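# Close and tuck the flaps of a mailer box

## Task

Shut the mailer box that starts open: fold both side flaps inward and push the front flap down inside the front wall so that its tabs lock. At the end the box must rest flat on the table near its starting spot, with no item from the table in contact with it, and it must stay closed on its own; a lid that stays shut only because the robot is pressing or holding it does not count.

## Robot and tools

ROBOT. There are two arms, left_arm and right_arm, each with six revolute joints and a parallel two-finger gripper. Bases in the scene frame: left_arm at (-0.011, +0.368, 0) m, right_arm at (+0.006, -0.251, 0) m, both turned only slightly about z. The shared scene frame has its origin on the tabletop between the arms, +z up, +x out over the table, and left_arm on the +y side. The arm names do not match the left or right of any picture.

JOINT ORDER. Wherever joints are listed (rows, Joint positions, Joint targets, torques, step readings), each arm's order is: wrist pitch (joint4), wrist roll (joint6), elbow (joint3), shoulder (joint2), wrist yaw (joint5), waist (joint1). Rely on this order only. Stated ranges in rad: waist -2.880 to 2.880, shoulder 0.000 to 3.142, elbow 0.000 to 3.019, wrist pitch -1.693 to 1.571, wrist yaw -1.571 to 1.571, wrist roll -2.094 to 2.094; the real stops may differ by up to 0.019 rad.

THE ROW. One row is a flat list of 14 numbers, each in [-1, 1], always covering both arms: left_arm's six joint numbers in the order above, then its opening, then the same seven for right_arm. Joint numbers are scaled displacements, not angles: 1.0 equals 1.32 rad (waist), 1.276 (shoulder), 1.83 (elbow), 1.686 (wrist pitch), 2.022 (wrist yaw) and 1.264 (wrist roll). Opening is absolute, +1 fully open, -1 closed. Optionally 12 more numbers from 0 to 1 may follow: stiffness scales for left_arm's six joints then right_arm's six, in the same joint order; each multiplies that joint's position gain and stays until rewritten.

execute_actions(actions): a list of up to 15 actions; each action is a table of up to 15 rows, one row per 1/30 s step, and a short table repeats its last row for the remaining of its 15 steps. Displacements in every row count from the joint angles at the start of that action (for a call's first action, the last angles reported in this scene), not from the previous row. An empty list only returns state and images. An action that would push any joint more than 0.019 rad past its range is rejected for both arms; a malformed action, or a first action failing that check, cancels the whole call. A joint asked past its true stop goes only to the stop, and the result may say "joint sent to its limit"; no such message does not prove more room exists.

move(target, speed, blocking): target is one 14-number row as above; displacements count from the Joint positions in the latest result that showed them. All joints follow paths finishing together, so grippers trace curves. speed (0.01 to 2 rad/s, default 0.5) caps the joint with the longest path; paths last 0.5 to 10 s. Paths ignore obstacles and the other arm. Finger values are sent at the start. The extra "move:" line reports the ending (done, off_target, moving, held, fault), limits=held or limits=none, and each arm's joint farthest from target. With blocking=false the result returns after 0.5 s; then call wait or stop before any other motion command.

wait(seconds): 0 to 10 s, arms keep their last command; returns early if a running move ends. stop(): brakes a running move; fingers continue. zoom_image(camera, region): region [x0, y0, x1, y1] in pixels, top-left origin, at most 504 by 504, on cam_high or cam_low (896x504) or cam_left_wrist or cam_right_wrist (504x504). read_manual(section): only licence texts, no motion. finished_scene(scene): give the current scene number; it ends the scene for good and reports success.

RESULTS. Each arm's state gives end_effector_position (m, the point between finger pads about 1 cm behind the tips) and end_effector_quat_wxyz in the scene frame; it can be off, more at long reach. Fingers point along the gripper's +z and close along its y. Joint positions and Joint velocities list six joints (rad, rad/s) and then pad gap (m; 0.094 when fully open). Joint targets shows what the joints are currently driven toward. grip_measured is the opening on the command scale. "joint command not followed" means a clearance check altered some joint targets. HELD in step readings marks steps where an arm's part was held back. Torques include offsets and friction. MOTOR HOT appears at 85 °C; at 100 °C an OVER-TEMPERATURE FAULT drops that arm.

MOTION LIMITS. Each step the target stays within a lead of the measured angle: 0.264 rad waist, 0.32 shoulder, 0.276 elbow, 0.33 wrist pitch, 0.186 wrist yaw, 0.522 wrist roll, and is scaled back if the gripper would jump over 70 mm; big changes need several actions. An unfinished motion may not finish during a wait, so command the rest. Arms can sag under zero displacements: send the correction to the wanted angles first, then zeros, adding more if still short.

GRIPPING. Command an opening roughly 0.03 below grip_measured for a firm hold, less below for a softer one. Pads exert about 50 to 62 N; thin parts get less. Something may briefly pull on a held part.

AVOID. Dropping or knocking anything off the table, fast impacts, pressing far past contact, letting the arms touch or squeeze each other, and holding loads long enough to overheat motors. Before finishing, release the box so it stays closed and flat by itself.

Each tool is called after ">>>" as name(argument=value, ...) on one line, values as JSON.

## Session

>>> execute_actions(actions=[])

Scene clock: 0.00 s.
left_arm: end_effector_position=(+0.1833, -0.0605, +0.3004) grip_measured=+1.000 end_effector_quat_wxyz=(+0.065, +0.869, +0.487, +0.063) | right_arm: end_effector_position=(+0.5773, -0.7928, +0.2035) grip_measured=+1.000 end_effector_quat_wxyz=(+0.476, +0.444, +0.664, +0.367)
Joint names: [wrist pitch, wrist roll, elbow, shoulder, wrist yaw, waist]
Joint positions: left_arm=[-1.537  0.932  1.576  1.498 -0.143 -1.164  0.094] | right_arm=[-0.115  0.835  1.701  2.08  -0.945 -0.921  0.094]
Joint velocities: left_arm=[-0.007 -0.095 -0.012 -0.005 -0.007 -0.005  0.   ] | right_arm=[ 0.017 -0.051 -0.012 -0.005  0.022  0.005  0.   ]
Joint torques (N m, as the arm reports them, + toward a larger angle): no reading
Joint targets: left_arm=[-1.535 0.932 1.604 1.492 -0.143 -1.164] | right_arm=[-0.110 0.835 1.726 2.081 -0.945 -0.921]
Joint stiffness scale: left_arm=[1. 1. 1. 1. 1. 1.] | right_arm=[1. 1. 1. 1. 1. 1.]

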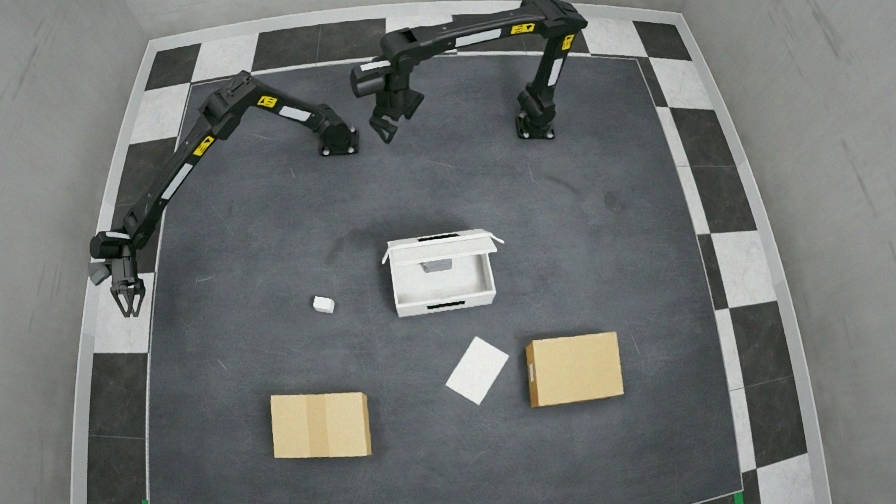

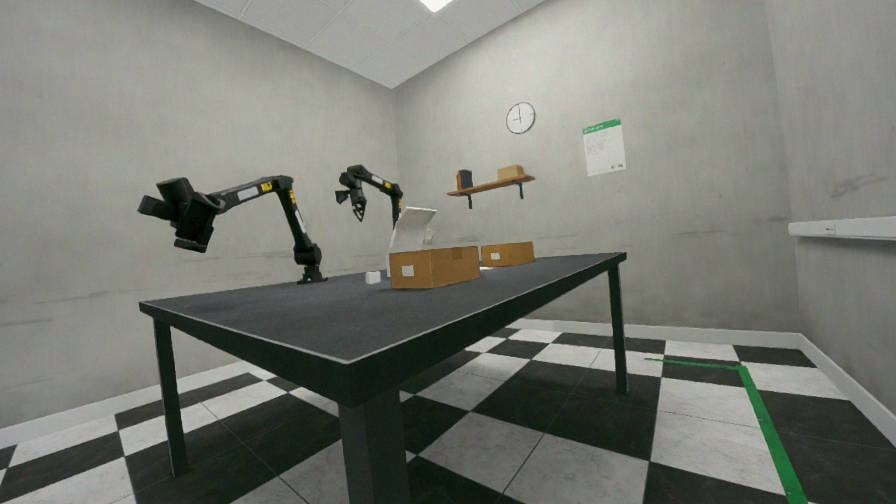

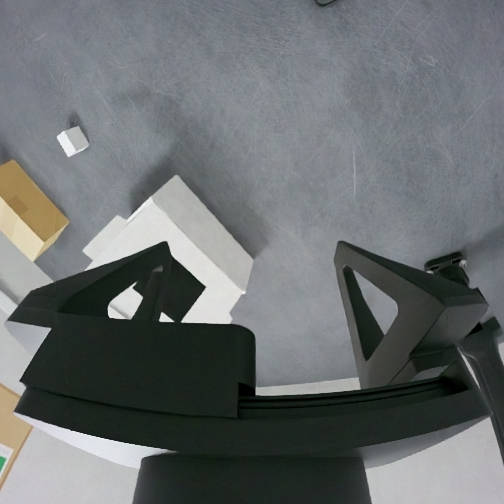

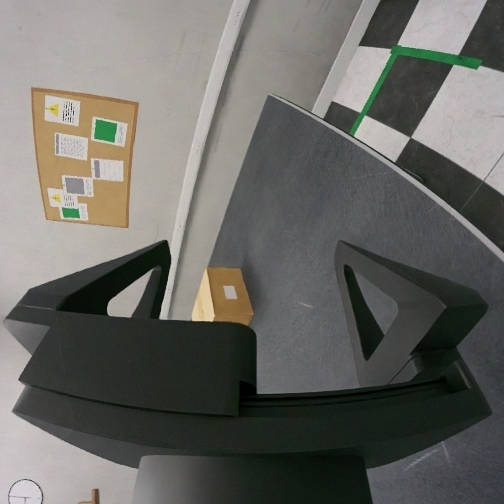

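>>> zoom_image(camera="cam_high", region=[360, 210, 530, 330])

>>> zoom_image(camera="cam_low", region=[360, 190, 500, 300])

Region (360, 210, 530, 330) of cam_high's 896x504 image, scaled by 2.965, with more detail than that image has; it fills the top 356 rows of this view, and the rest is white.

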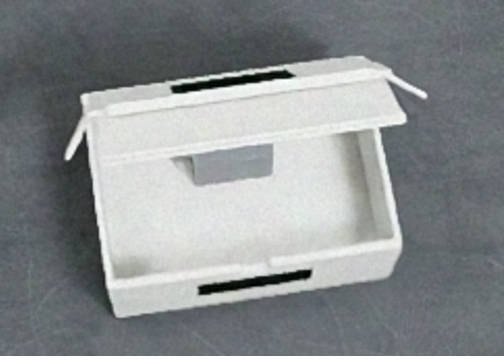

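Region (360, 190, 500, 300) of cam_low's 896x504 image, scaled by 3.600, with more detail than that image has; it fills the top 396 rows of this view, and the rest is white.

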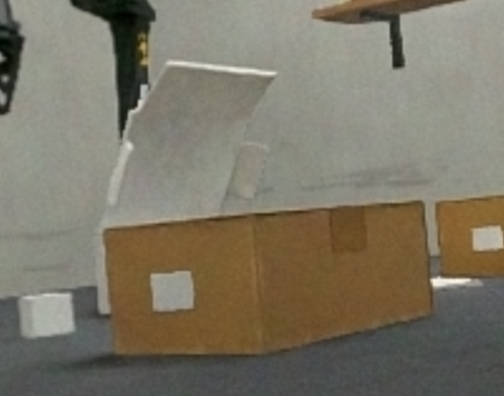

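>>> move(target=[0.3,-0.46,0,-0.4,0.085,0.1,1,0.493,-0.413,-0.593,-0.264,-0.329,0.373,1], speed=1)

Scene clock: 74.23 s.
left_arm: end_effector_position=(+0.1797, +0.0155, +0.5987) grip_measured=+1.000 end_effector_quat_wxyz=(+0.477, +0.433, +0.713, -0.277) | right_arm: end_effector_position=(+0.5346, -0.3236, +0.2145) grip_measured=+1.000 end_effector_quat_wxyz=(+0.606, -0.337, +0.623, +0.363)
Joint names: [wrist pitch, wrist roll, elbow, shoulder, wrist yaw, waist]
Joint positions: left_arm=[-1.004  0.017  1.559  0.958 -0.004 -1.043  0.094] | right_arm=[ 0.769  0.012  0.939  1.741 -1.498 -0.447  0.094]
Joint velocities: left_arm=[-0.002  0.051 -0.012  0.005  0.007  0.015  0.   ] | right_arm=[-0.012  0.007 -0.007 -0.005 -0.037 -0.005  0.   ]
Joint torques (N m, as the arm reports them, + toward a larger angle): left_arm=[ 2.68 -0.13  9.92 -2.88  0.16  0.36] | right_arm=[  2.62  -0.11   7.57 -13.4   -0.17  -0.44]
Joint targets: left_arm=[-0.988 0.002 1.576 0.970 0.001 -1.037] | right_arm=[0.787 -0.000 0.944 1.732 -1.500 -0.450]
Joint stiffness scale: left_arm=[1. 1. 1. 1. 1. 1.] | right_arm=[1. 1. 1. 1. 1. 1.]
move: done; limits=none; left_arm: farthest joint: the elbow, 0.017 radians from its target (0.000 radians at the start); right_arm: farthest joint: the wrist pitch, 0.018 radians from its target (0.902 radians at the start)
camera_calibration (this result's frames):
cam_left_wrist: T_world_to_cam=[[-0.883031, -0.468839, -0.0211085, 0.179127], [-0.394968, 0.766687, -0.506153, 0.366236], [0.253488, -0.438611, -0.862185, 0.601787], [0, 0, 0, 1]] pos_world=[0.15028, 0.0671445, 0.708005]
cam_right_wrist: T_world_to_cam=[[0.846902, -0.530082, -0.0420835, -0.619088], [-0.335631, -0.471487, -0.815507, 0.207207], [0.412444, 0.704779, -0.577215, 0.254332], [0, 0, 0, 1]] pos_world=[0.488955, -0.40972, 0.28973]

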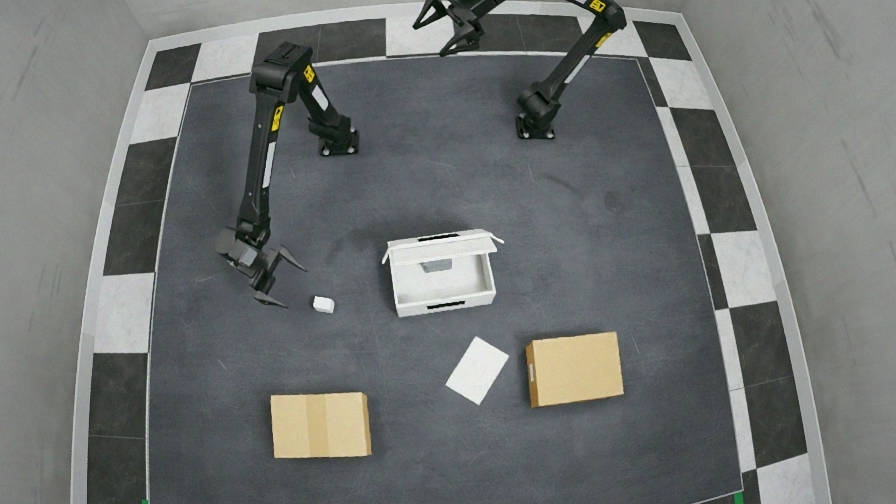

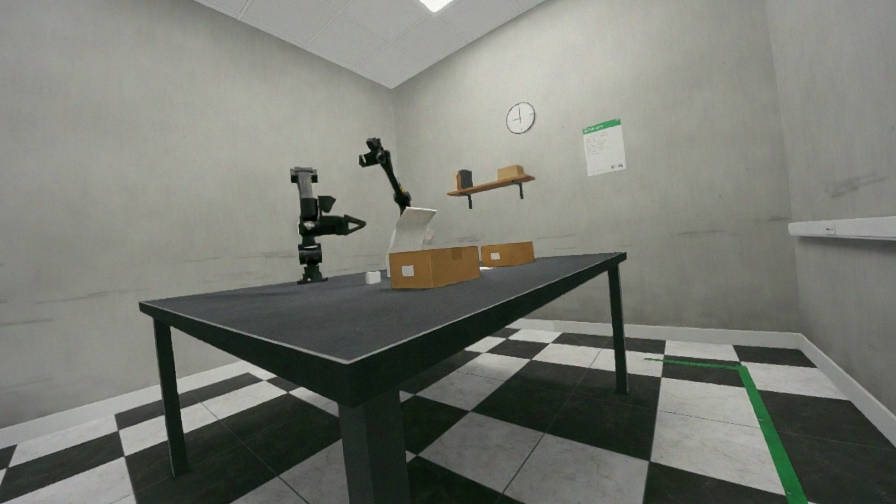

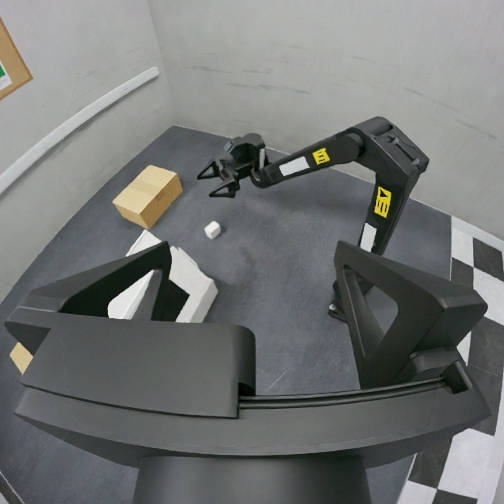

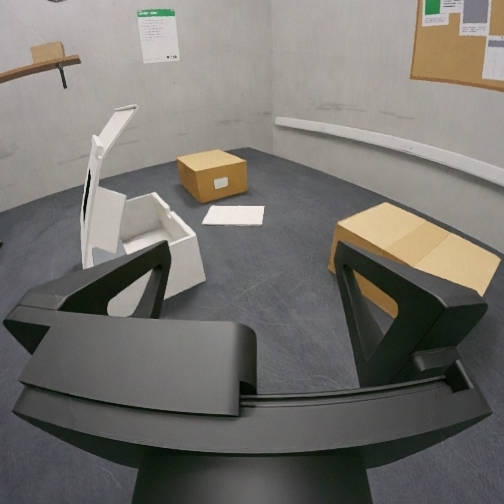

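>>> move(target=[0.98,0,-0.482,0.585,0.8,1,-1,0.01,0,0.004,-0.007,0,0.2,-1], speed=1.2)

>>> zoom_image(camera="cam_right_wrist", region=[40, 40, 340, 340])

>>> zoom_image(camera="cam_left_wrist", region=[200, 40, 500, 340])

Scene clock: 91.43 s.
left_arm: end_effector_position=(+0.5400, +0.3039, +0.2191) grip_measured=-0.991 end_effector_quat_wxyz=(+0.592, +0.384, +0.595, -0.384) | right_arm: end_effector_position=(+0.5365, -0.1948, +0.2145) grip_measured=-0.996 end_effector_quat_wxyz=(+0.557, -0.409, +0.578, +0.434)
Joint names: [wrist pitch, wrist roll, elbow, shoulder, wrist yaw, waist]
Joint positions: left_arm=[0.774 0.017 0.933 1.727 1.341 0.224 0.   ] | right_arm=[ 0.769  0.011  0.939  1.741 -1.498 -0.205  0.   ]
Joint velocities: left_arm=[-0.002 -0.022  0.002 -0.024 -0.022 -0.024 -0.   ] | right_arm=[ 0.002  0.037 -0.002 -0.005  0.022 -0.024  0.   ]
Joint torques (N m, as the arm reports them, + toward a larger angle): left_arm=[  2.11   0.03   7.94 -12.59   0.17  -0.38] | right_arm=[  2.64   0.03   7.67 -13.21  -0.13   0.12]
Joint targets: left_arm=[0.790 0.018 0.944 1.730 1.345 0.221] | right_arm=[0.787 0.012 0.944 1.732 -1.498 -0.194]
Joint stiffness scale: left_arm=[1. 1. 1. 1. 1. 1.] | right_arm=[1. 1. 1. 1. 1. 1.]
move: done; limits=none; left_arm: farthest joint: the wrist pitch, 0.015 radians from its target (1.793 radians at the start); right_arm: farthest joint: the wrist pitch, 0.018 radians from its target (0.018 radians at the start)
camera_calibration (this result's frames):
cam_left_wrist: T_world_to_cam=[[-0.91346, -0.406922, -0.00220579, 0.618019], [-0.241795, 0.547127, -0.801366, 0.144018], [0.3273, -0.731483, -0.59817, 0.300966], [0, 0, 0, 1]] pos_world=[0.500852, 0.392841, 0.296803]
cam_right_wrist: T_world_to_cam=[[0.949344, -0.311459, -0.0417025, -0.56488], [-0.212435, -0.538321, -0.815525, 0.189484], [0.231553, 0.783073, -0.577217, 0.275043], [0, 0, 0, 1]] pos_world=[0.512832, -0.289312, 0.289731]

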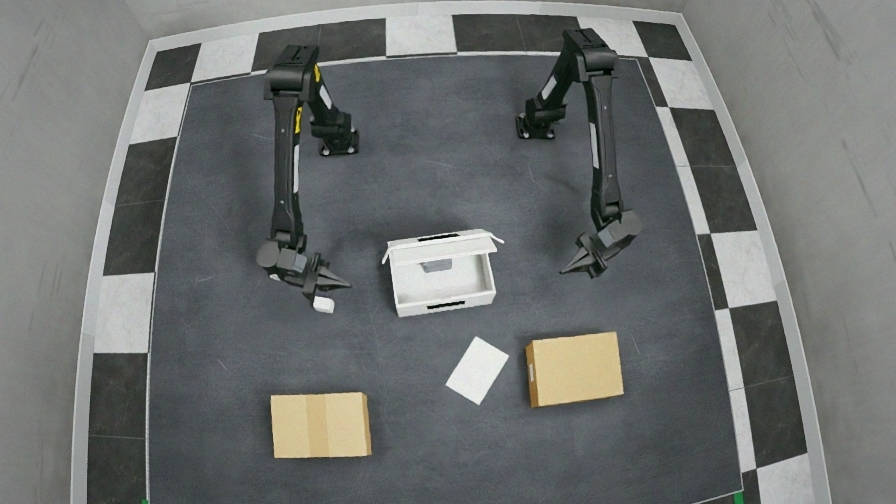

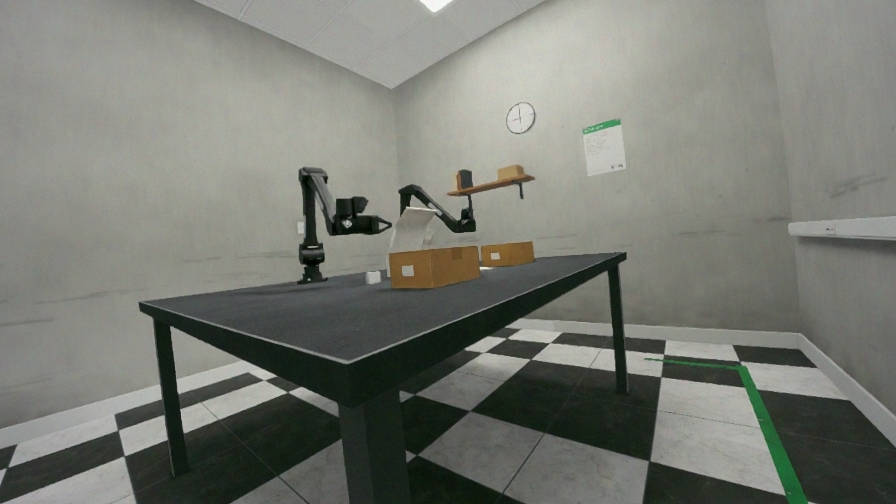

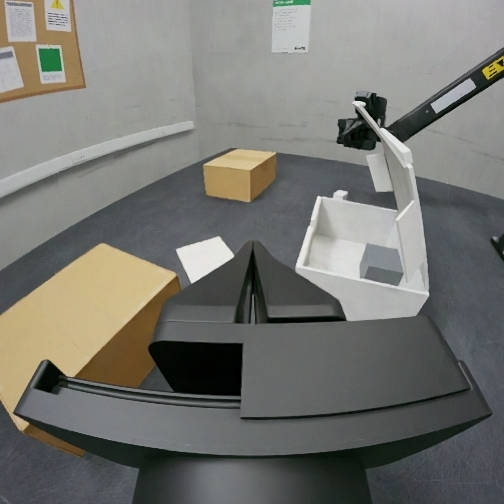

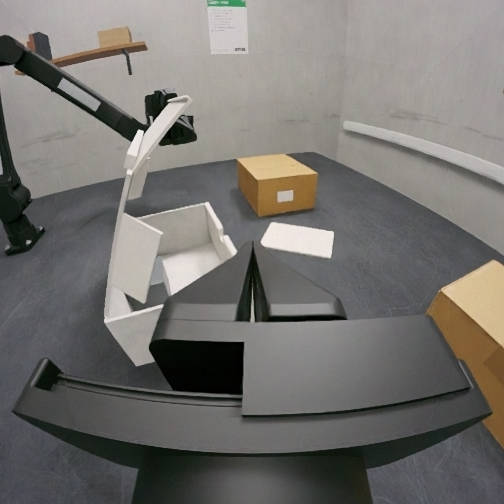

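Region (40, 40, 340, 340) of cam_right_wrist's 504x504 image, scaled by 1.680, with more detail than that image has.

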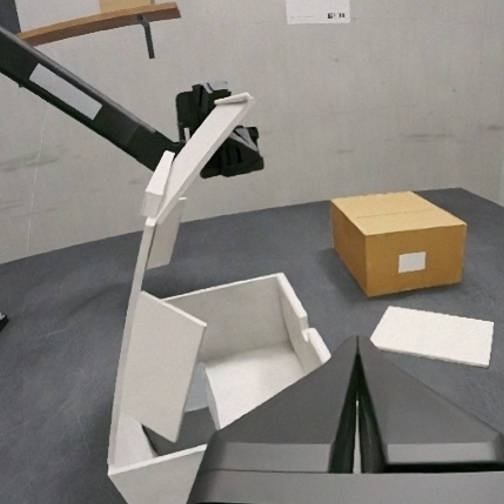

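Region (200, 40, 500, 340) of cam_left_wrist's 504x504 image, scaled by 1.680, with more detail than that image has.

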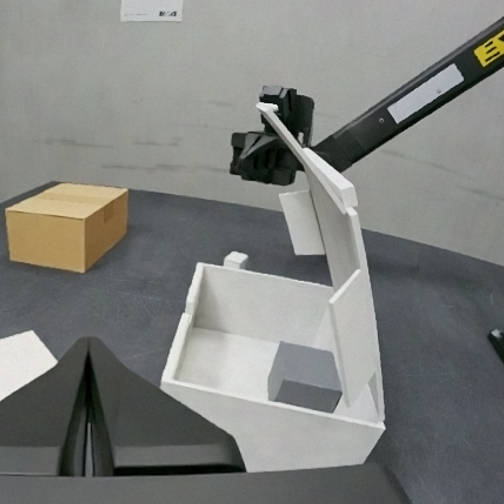

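>>> move(target=[0.133,-0.008,-0.394,-0.23,-0.078,-0.104,0.1,0.126,-0.005,-0.305,-0.163,-0.023,-0.056,0.1], speed=0.6)

>>> zoom_image(camera="cam_high", region=[300, 170, 600, 330])

Scene clock: 159.57 s.
left_arm: end_effector_position=(+0.3728, +0.2306, +0.1865) grip_measured=+0.098 end_effector_quat_wxyz=(+0.591, +0.385, +0.596, -0.384) | right_arm: end_effector_position=(+0.4053, -0.1865, +0.1922) grip_measured=+0.098 end_effector_quat_wxyz=(+0.568, -0.411, +0.575, +0.421)
Joint names: [wrist pitch, wrist roll, elbow, shoulder, wrist yaw, waist]
Joint positions: left_arm=[1.001 0.016 0.421 1.442 1.213 0.096 0.052] | right_arm=[ 0.982  0.011  0.546  1.533 -1.535 -0.261  0.052]
Joint velocities: left_arm=[ 0.027  0.022  0.007 -0.024  0.037  0.005  0.   ] | right_arm=[-0.012  0.022  0.012 -0.005 -0.051  0.005  0.   ]
Joint torques (N m, as the arm reports them, + toward a larger angle): left_arm=[ 2.21 -0.13  6.44 -8.83 -0.2  -0.33] | right_arm=[ 2.74 -0.11  6.33 -9.2  -0.22 -1.21]
Joint targets: left_arm=[1.017 0.001 0.430 1.423 1.209 0.092] | right_arm=[1.000 0.001 0.550 1.526 -1.537 -0.276]
Joint stiffness scale: left_arm=[1. 1. 1. 1. 1. 1.] | right_arm=[1. 1. 1. 1. 1. 1.]
move: done; limits=none; left_arm: farthest joint: the shoulder, 0.018 radians from its target (0.303 radians at the start); right_arm: farthest joint: the wrist pitch, 0.018 radians from its target (0.230 radians at the start)
camera_calibration (this result's frames):
cam_left_wrist: T_world_to_cam=[[-0.913778, -0.406203, -0.00287287, 0.435425], [-0.24155, 0.549041, -0.80013, 0.116834], [0.326593, -0.730447, -0.59982, 0.28288], [0, 0, 0, 1]] pos_world=[0.333717, 0.319353, 0.26441]
cam_right_wrist: T_world_to_cam=[[0.943733, -0.33041, -0.0140119, -0.44525], [-0.200941, -0.539254, -0.817819, 0.143497], [0.26266, 0.774619, -0.575305, 0.271528], [0, 0, 0, 1]] pos_world=[0.377712, -0.280065, 0.267327]

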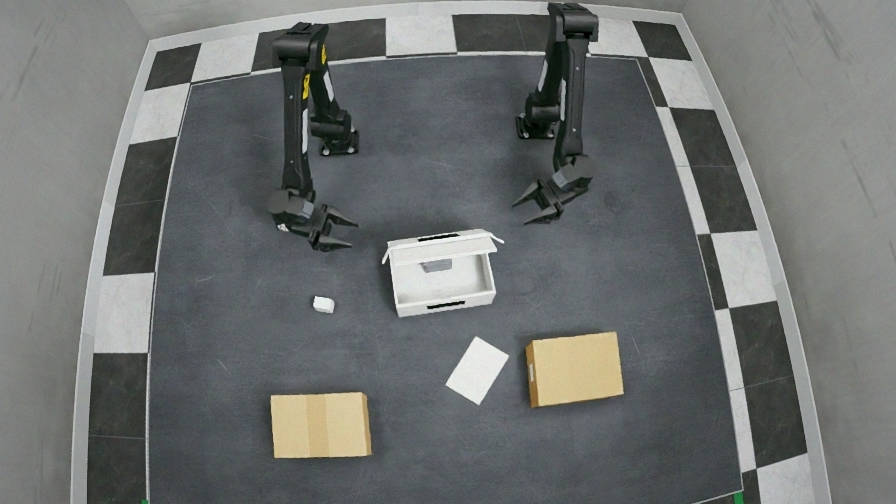

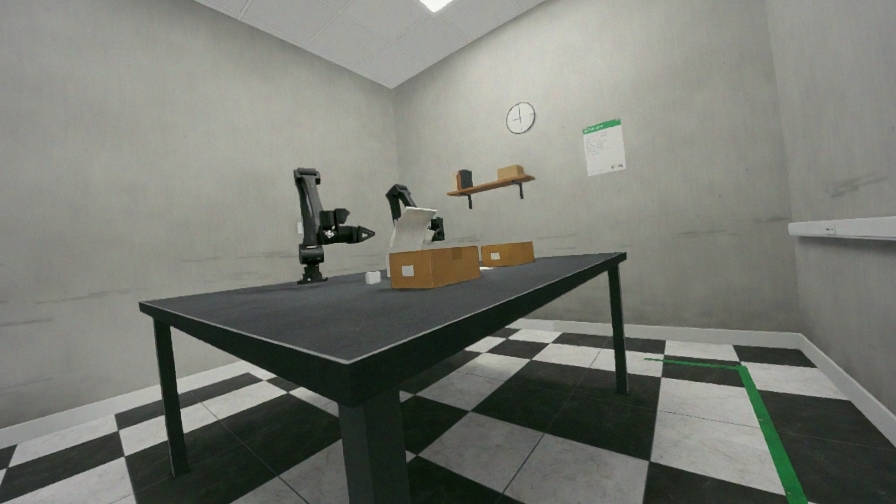

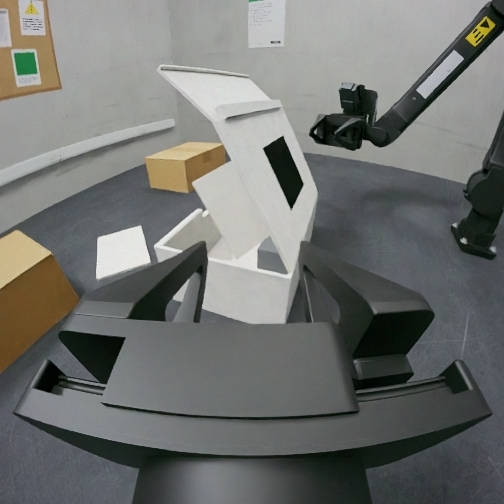

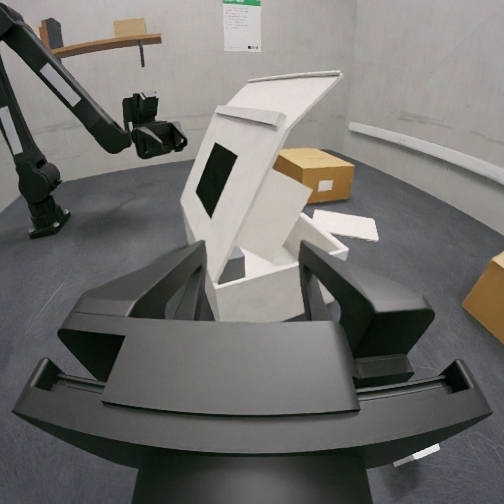

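Region (300, 170, 600, 330) of cam_high's 896x504 image, scaled by 1.680, with more detail than that image has; it fills the top 269 rows of this view, and the rest is white.

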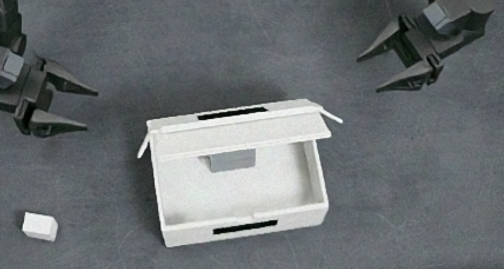

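>>> move(target=[0.003,0,0.097,0.06,-0.151,-0.204,0.1,0.014,0,0.032,0.03,0.158,0.208,0.1], speed=0.15)

>>> zoom_image(camera="cam_high", region=[300, 170, 600, 330])

Scene clock: 183.67 s.
left_arm: end_effector_position=(+0.3992, +0.1450, +0.1944) grip_measured=+0.098 end_effector_quat_wxyz=(+0.599, +0.391, +0.587, -0.380) | right_arm: end_effector_position=(+0.4259, -0.0987, +0.1851) grip_measured=+0.098 end_effector_quat_wxyz=(+0.567, -0.405, +0.582, +0.419)
Joint names: [wrist pitch, wrist roll, elbow, shoulder, wrist yaw, waist]
Joint positions: left_arm=[ 1.001  0.015  0.51   1.503  0.963 -0.158  0.052] | right_arm=[ 0.988  0.011  0.556  1.561 -1.272 -0.011  0.052]
Joint velocities: left_arm=[-0.012 -0.007  0.007 -0.005 -0.066 -0.015 -0.001] | right_arm=[-0.007 -0.095  0.007 -0.015 -0.022 -0.005  0.   ]
Joint torques (N m, as the arm reports them, + toward a larger angle): left_arm=[ 1.92  0.02  8.94 -7.57 -0.23 -0.48] | right_arm=[ 3.05  0.    8.44 -8.43  0.04  0.76]
Joint targets: left_arm=[1.007 0.016 0.545 1.521 0.959 -0.162] | right_arm=[1.007 0.011 0.586 1.572 -1.269 0.002]
Joint stiffness scale: left_arm=[1. 1. 1. 1. 1. 1.] | right_arm=[1. 1. 1. 1. 1. 1.]
move: off_target (left_arm, right_arm); limits=none; left_arm: farthest joint: the elbow, 0.034 radians from its target (0.124 radians at the start); right_arm: farthest joint: the elbow, 0.031 radians from its target (0.041 radians at the start)
camera_calibration (this result's frames):
cam_left_wrist: T_world_to_cam=[[-0.914589, -0.403442, -0.0275831, 0.429489], [-0.217945, 0.549231, -0.80675, 0.168343], [0.340626, -0.731833, -0.590249, 0.209226], [0, 0, 0, 1]] pos_world=[0.358228, 0.233933, 0.271153]
cam_right_wrist: T_world_to_cam=[[0.939138, -0.342632, -0.0249571, -0.433027], [-0.217741, -0.537477, -0.814682, 0.195887], [0.265722, 0.770533, -0.579371, 0.192994], [0, 0, 0, 1]] pos_world=[0.398042, -0.191793, 0.260594]

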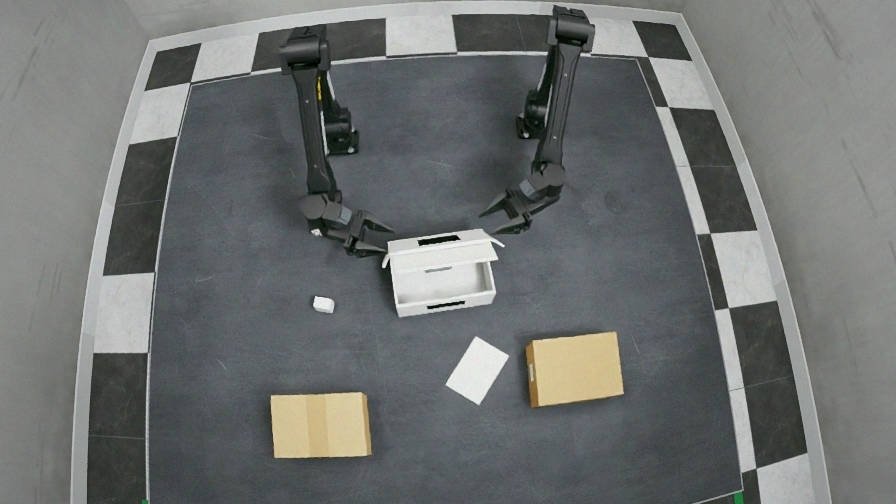

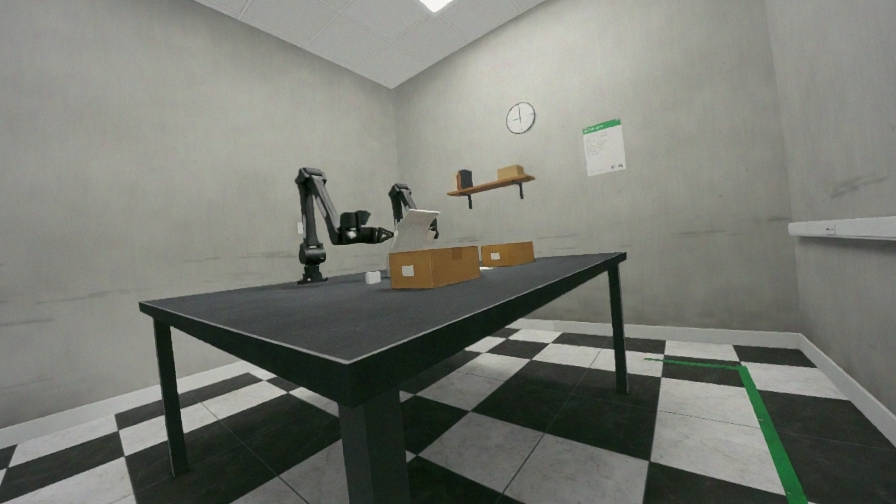

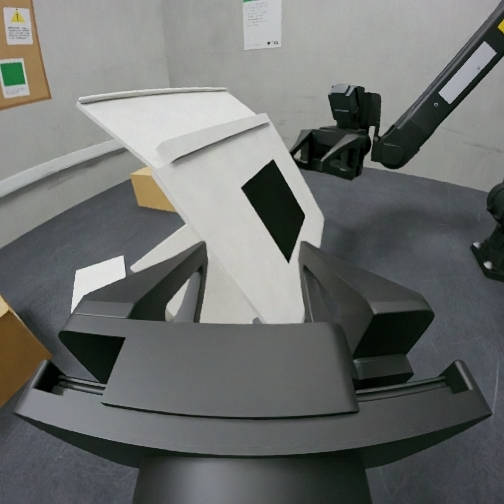

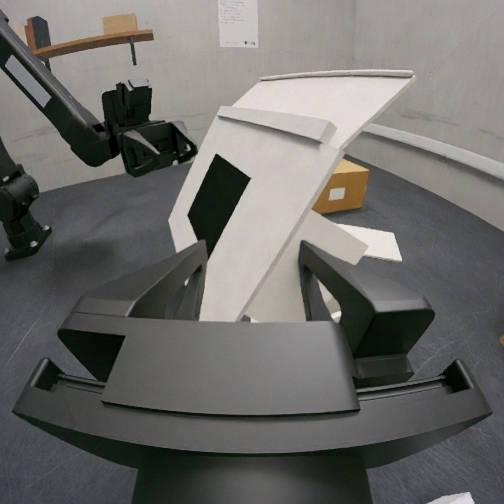

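Region (300, 170, 600, 330) of cam_high's 896x504 image, scaled by 1.680, with more detail than that image has; it fills the top 269 rows of this view, and the rest is white.

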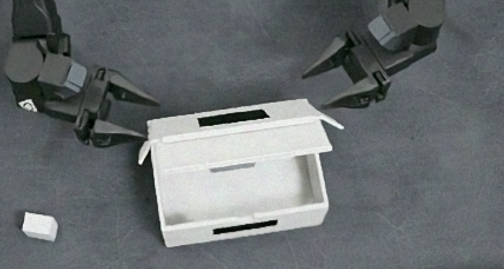

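>>> move(target=[0.004,-0.2,0.02,0,0.101,0.14,0.1,0.01,0.19,0.02,0,-0.094,-0.13,0.1], speed=0.4)

>>> move(target=[0.021,0,0.065,0.07,0,0,0.1,0.015,0,0.095,0.07,0,0,0.1], speed=0.2)

>>> zoom_image(camera="cam_high", region=[300, 170, 600, 330])

Scene clock: 200.90 s.
left_arm: end_effector_position=(+0.4066, +0.2053, +0.1942) grip_measured=+0.098 end_effector_quat_wxyz=(+0.516, +0.268, +0.653, -0.486) | right_arm: end_effector_position=(+0.4198, -0.1539, +0.1855) grip_measured=+0.098 end_effector_quat_wxyz=(+0.480, -0.291, +0.645, +0.518)
Joint names: [wrist pitch, wrist roll, elbow, shoulder, wrist yaw, waist]
Joint positions: left_arm=[ 1.001 -0.373  0.51   1.503  1.129  0.016  0.052] | right_arm=[ 0.988  0.383  0.556  1.561 -1.427 -0.164  0.052]
Joint velocities: left_arm=[ 0.002 -0.022 -0.012  0.005 -0.066  0.005 -0.   ] | right_arm=[ 0.002  0.051 -0.007 -0.005  0.081  0.005 -0.001]
Joint torques (N m, as the arm reports them, + toward a larger angle): left_arm=[ 1.89 -0.08  8.08 -8.63  0.15  0.11] | right_arm=[ 2.97  0.13  8.23 -8.66 -0.24 -0.86]
Joint targets: left_arm=[1.009 -0.389 0.536 1.503 1.134 0.019] | right_arm=[1.006 0.395 0.581 1.561 -1.431 -0.176]
Joint stiffness scale: left_arm=[1. 1. 1. 1. 1. 1.] | right_arm=[1. 1. 1. 1. 1. 1.]
move: off_target (left_arm, right_arm); limits=none; left_arm: farthest joint: the elbow, 0.025 radians from its target (0.025 radians at the start); right_arm: farthest joint: the elbow, 0.026 radians from its target (0.026 radians at the start)
camera_calibration (this result's frames):
cam_left_wrist: T_world_to_cam=[[-0.853905, -0.382731, 0.352653, 0.35789], [-0.501238, 0.422498, -0.755152, 0.267857], [0.140025, -0.821591, -0.552613, 0.343396], [0, 0, 0, 1]] pos_world=[0.39178, 0.305937, 0.265827]
cam_right_wrist: T_world_to_cam=[[0.865998, -0.316615, -0.387043, -0.344262], [-0.495726, -0.442044, -0.747565, 0.284171], [0.0656006, 0.839257, -0.539763, 0.32464], [0, 0, 0, 1]] pos_world=[0.417704, -0.255839, 0.254421]

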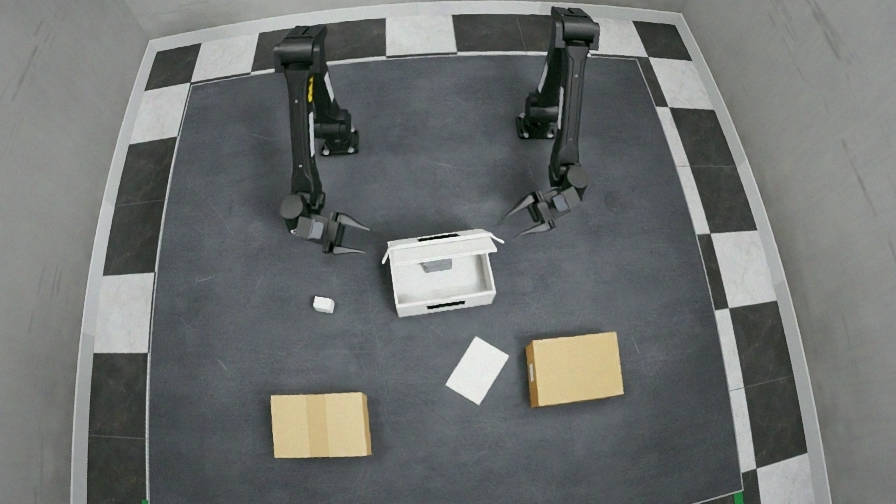

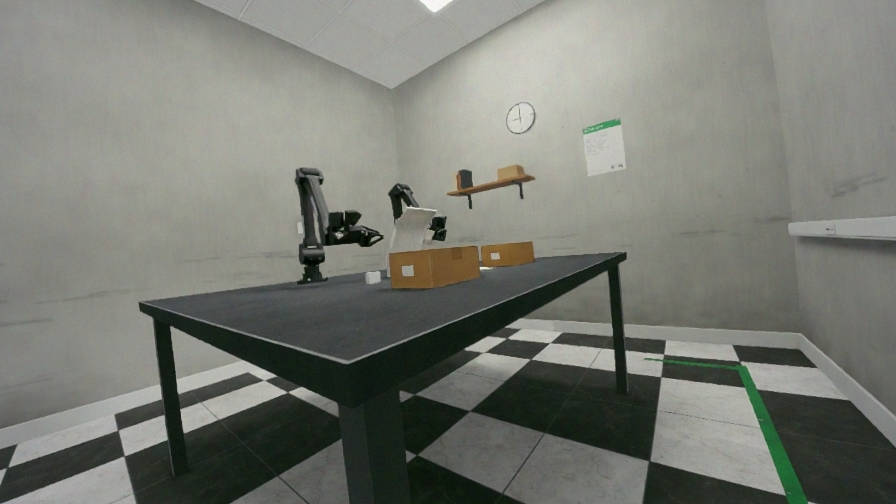

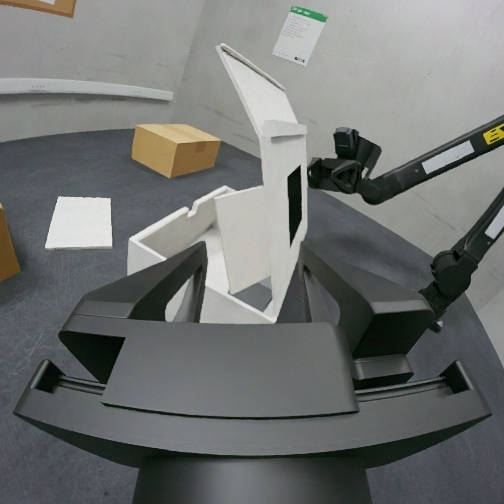

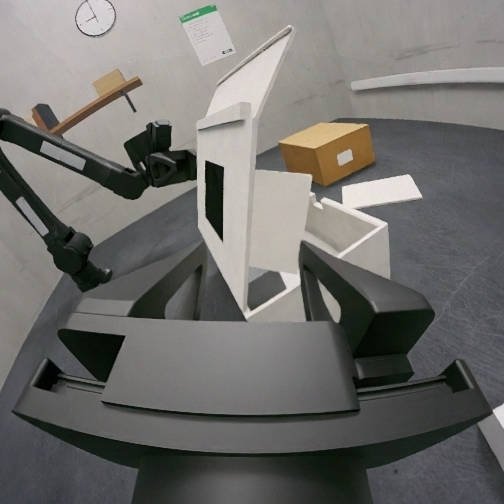

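Scene clock: 201.87 s.
left_arm: end_effector_position=(+0.4273, +0.2050, +0.1846) grip_measured=+0.098 end_effector_quat_wxyz=(+0.515, +0.268, +0.653, -0.486) | right_arm: end_effector_position=(+0.4539, -0.1601, +0.1833) grip_measured=+0.098 end_effector_quat_wxyz=(+0.486, -0.297, +0.642, +0.514)
Joint names: [wrist pitch, wrist roll, elbow, shoulder, wrist yaw, waist]
Joint positions: left_arm=[ 1.023 -0.374  0.561  1.578  1.129  0.016  0.052] | right_arm=[ 0.996  0.383  0.649  1.643 -1.427 -0.164  0.052]
Joint velocities: left_arm=[-0.017 -0.037 -0.012 -0.005 -0.007  0.024  0.   ] | right_arm=[-0.017  0.007  0.007 -0.005 -0.022  0.005 -0.001]
Joint torques (N m, as the arm reports them, + toward a larger angle): left_arm=[ 2.37  0.05  8.49 -8.33 -0.04 -0.17] | right_arm=[ 3.   -0.03  8.27 -9.74 -0.11 -0.66]
Joint targets: left_arm=[1.040 -0.374 0.593 1.595 1.129 0.016] | right_arm=[1.015 0.383 0.677 1.653 -1.427 -0.164]
Joint stiffness scale: left_arm=[1. 1. 1. 1. 1. 1.] | right_arm=[1. 1. 1. 1. 1. 1.]
move: off_target (left_arm, right_arm); limits=none; left_arm: farthest joint: the elbow, 0.032 radians from its target (0.083 radians at the start); right_arm: farthest joint: the elbow, 0.028 radians from its target (0.122 radians at the start)
camera_calibration (this result's frames):
cam_left_wrist: T_world_to_cam=[[-0.852837, -0.38269, 0.355271, 0.377906], [-0.503514, 0.422414, -0.753684, 0.271828], [0.138356, -0.821654, -0.55294, 0.335673], [0, 0, 0, 1]] pos_world=[0.412719, 0.305604, 0.25622]
cam_right_wrist: T_world_to_cam=[[0.873376, -0.317954, -0.368944, -0.383543], [-0.481056, -0.444704, -0.755528, 0.29105], [0.0761517, 0.837343, -0.541348, 0.321577], [0, 0, 0, 1]] pos_world=[0.4505, -0.261788, 0.252476]

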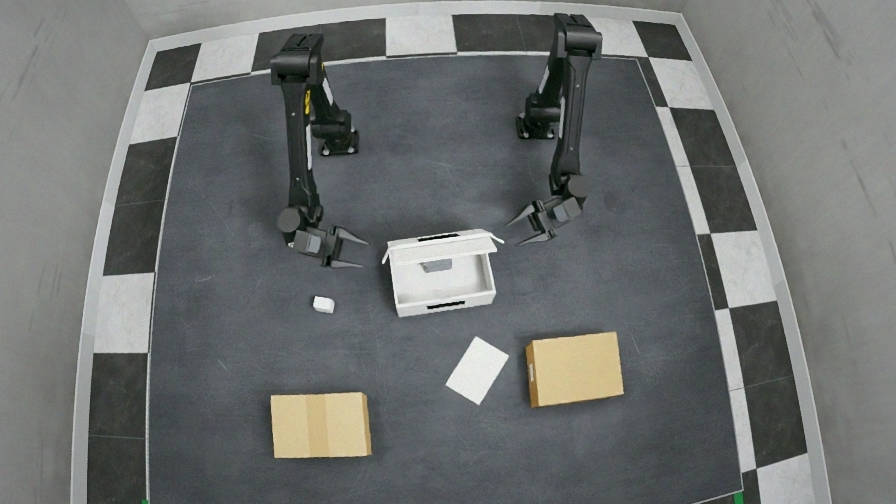

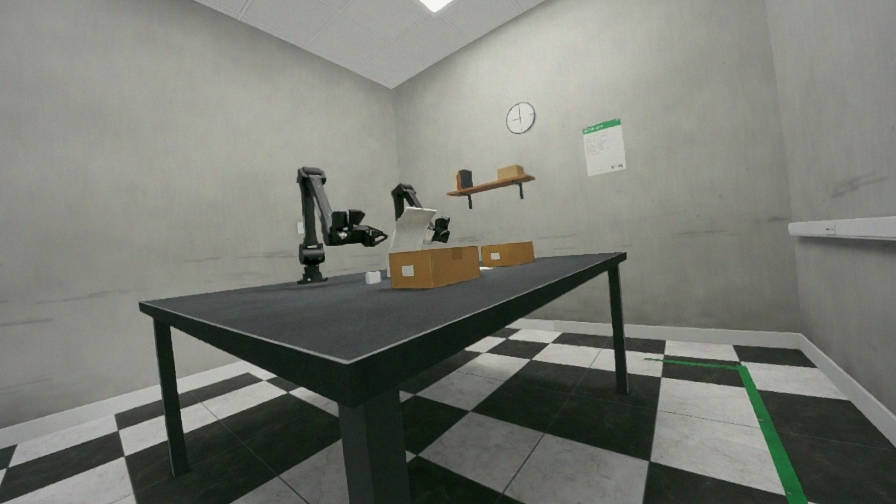

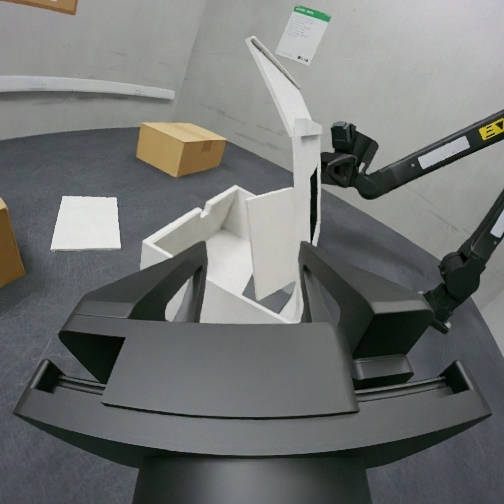

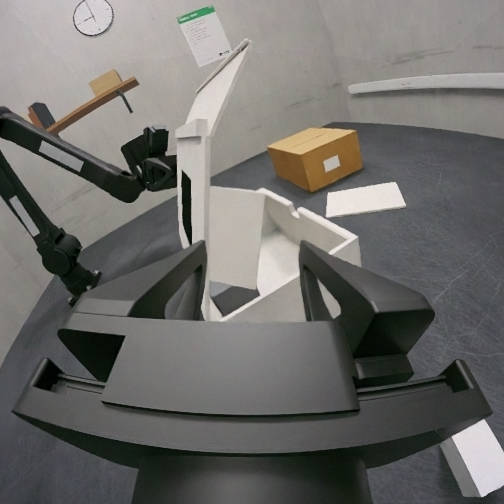

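Region (300, 170, 600, 330) of cam_high's 896x504 image, scaled by 1.680, with more detail than that image has; it fills the top 269 rows of this view, and the rest is white.

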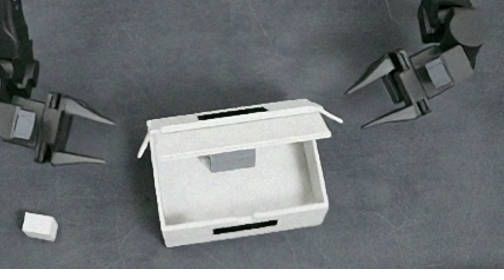

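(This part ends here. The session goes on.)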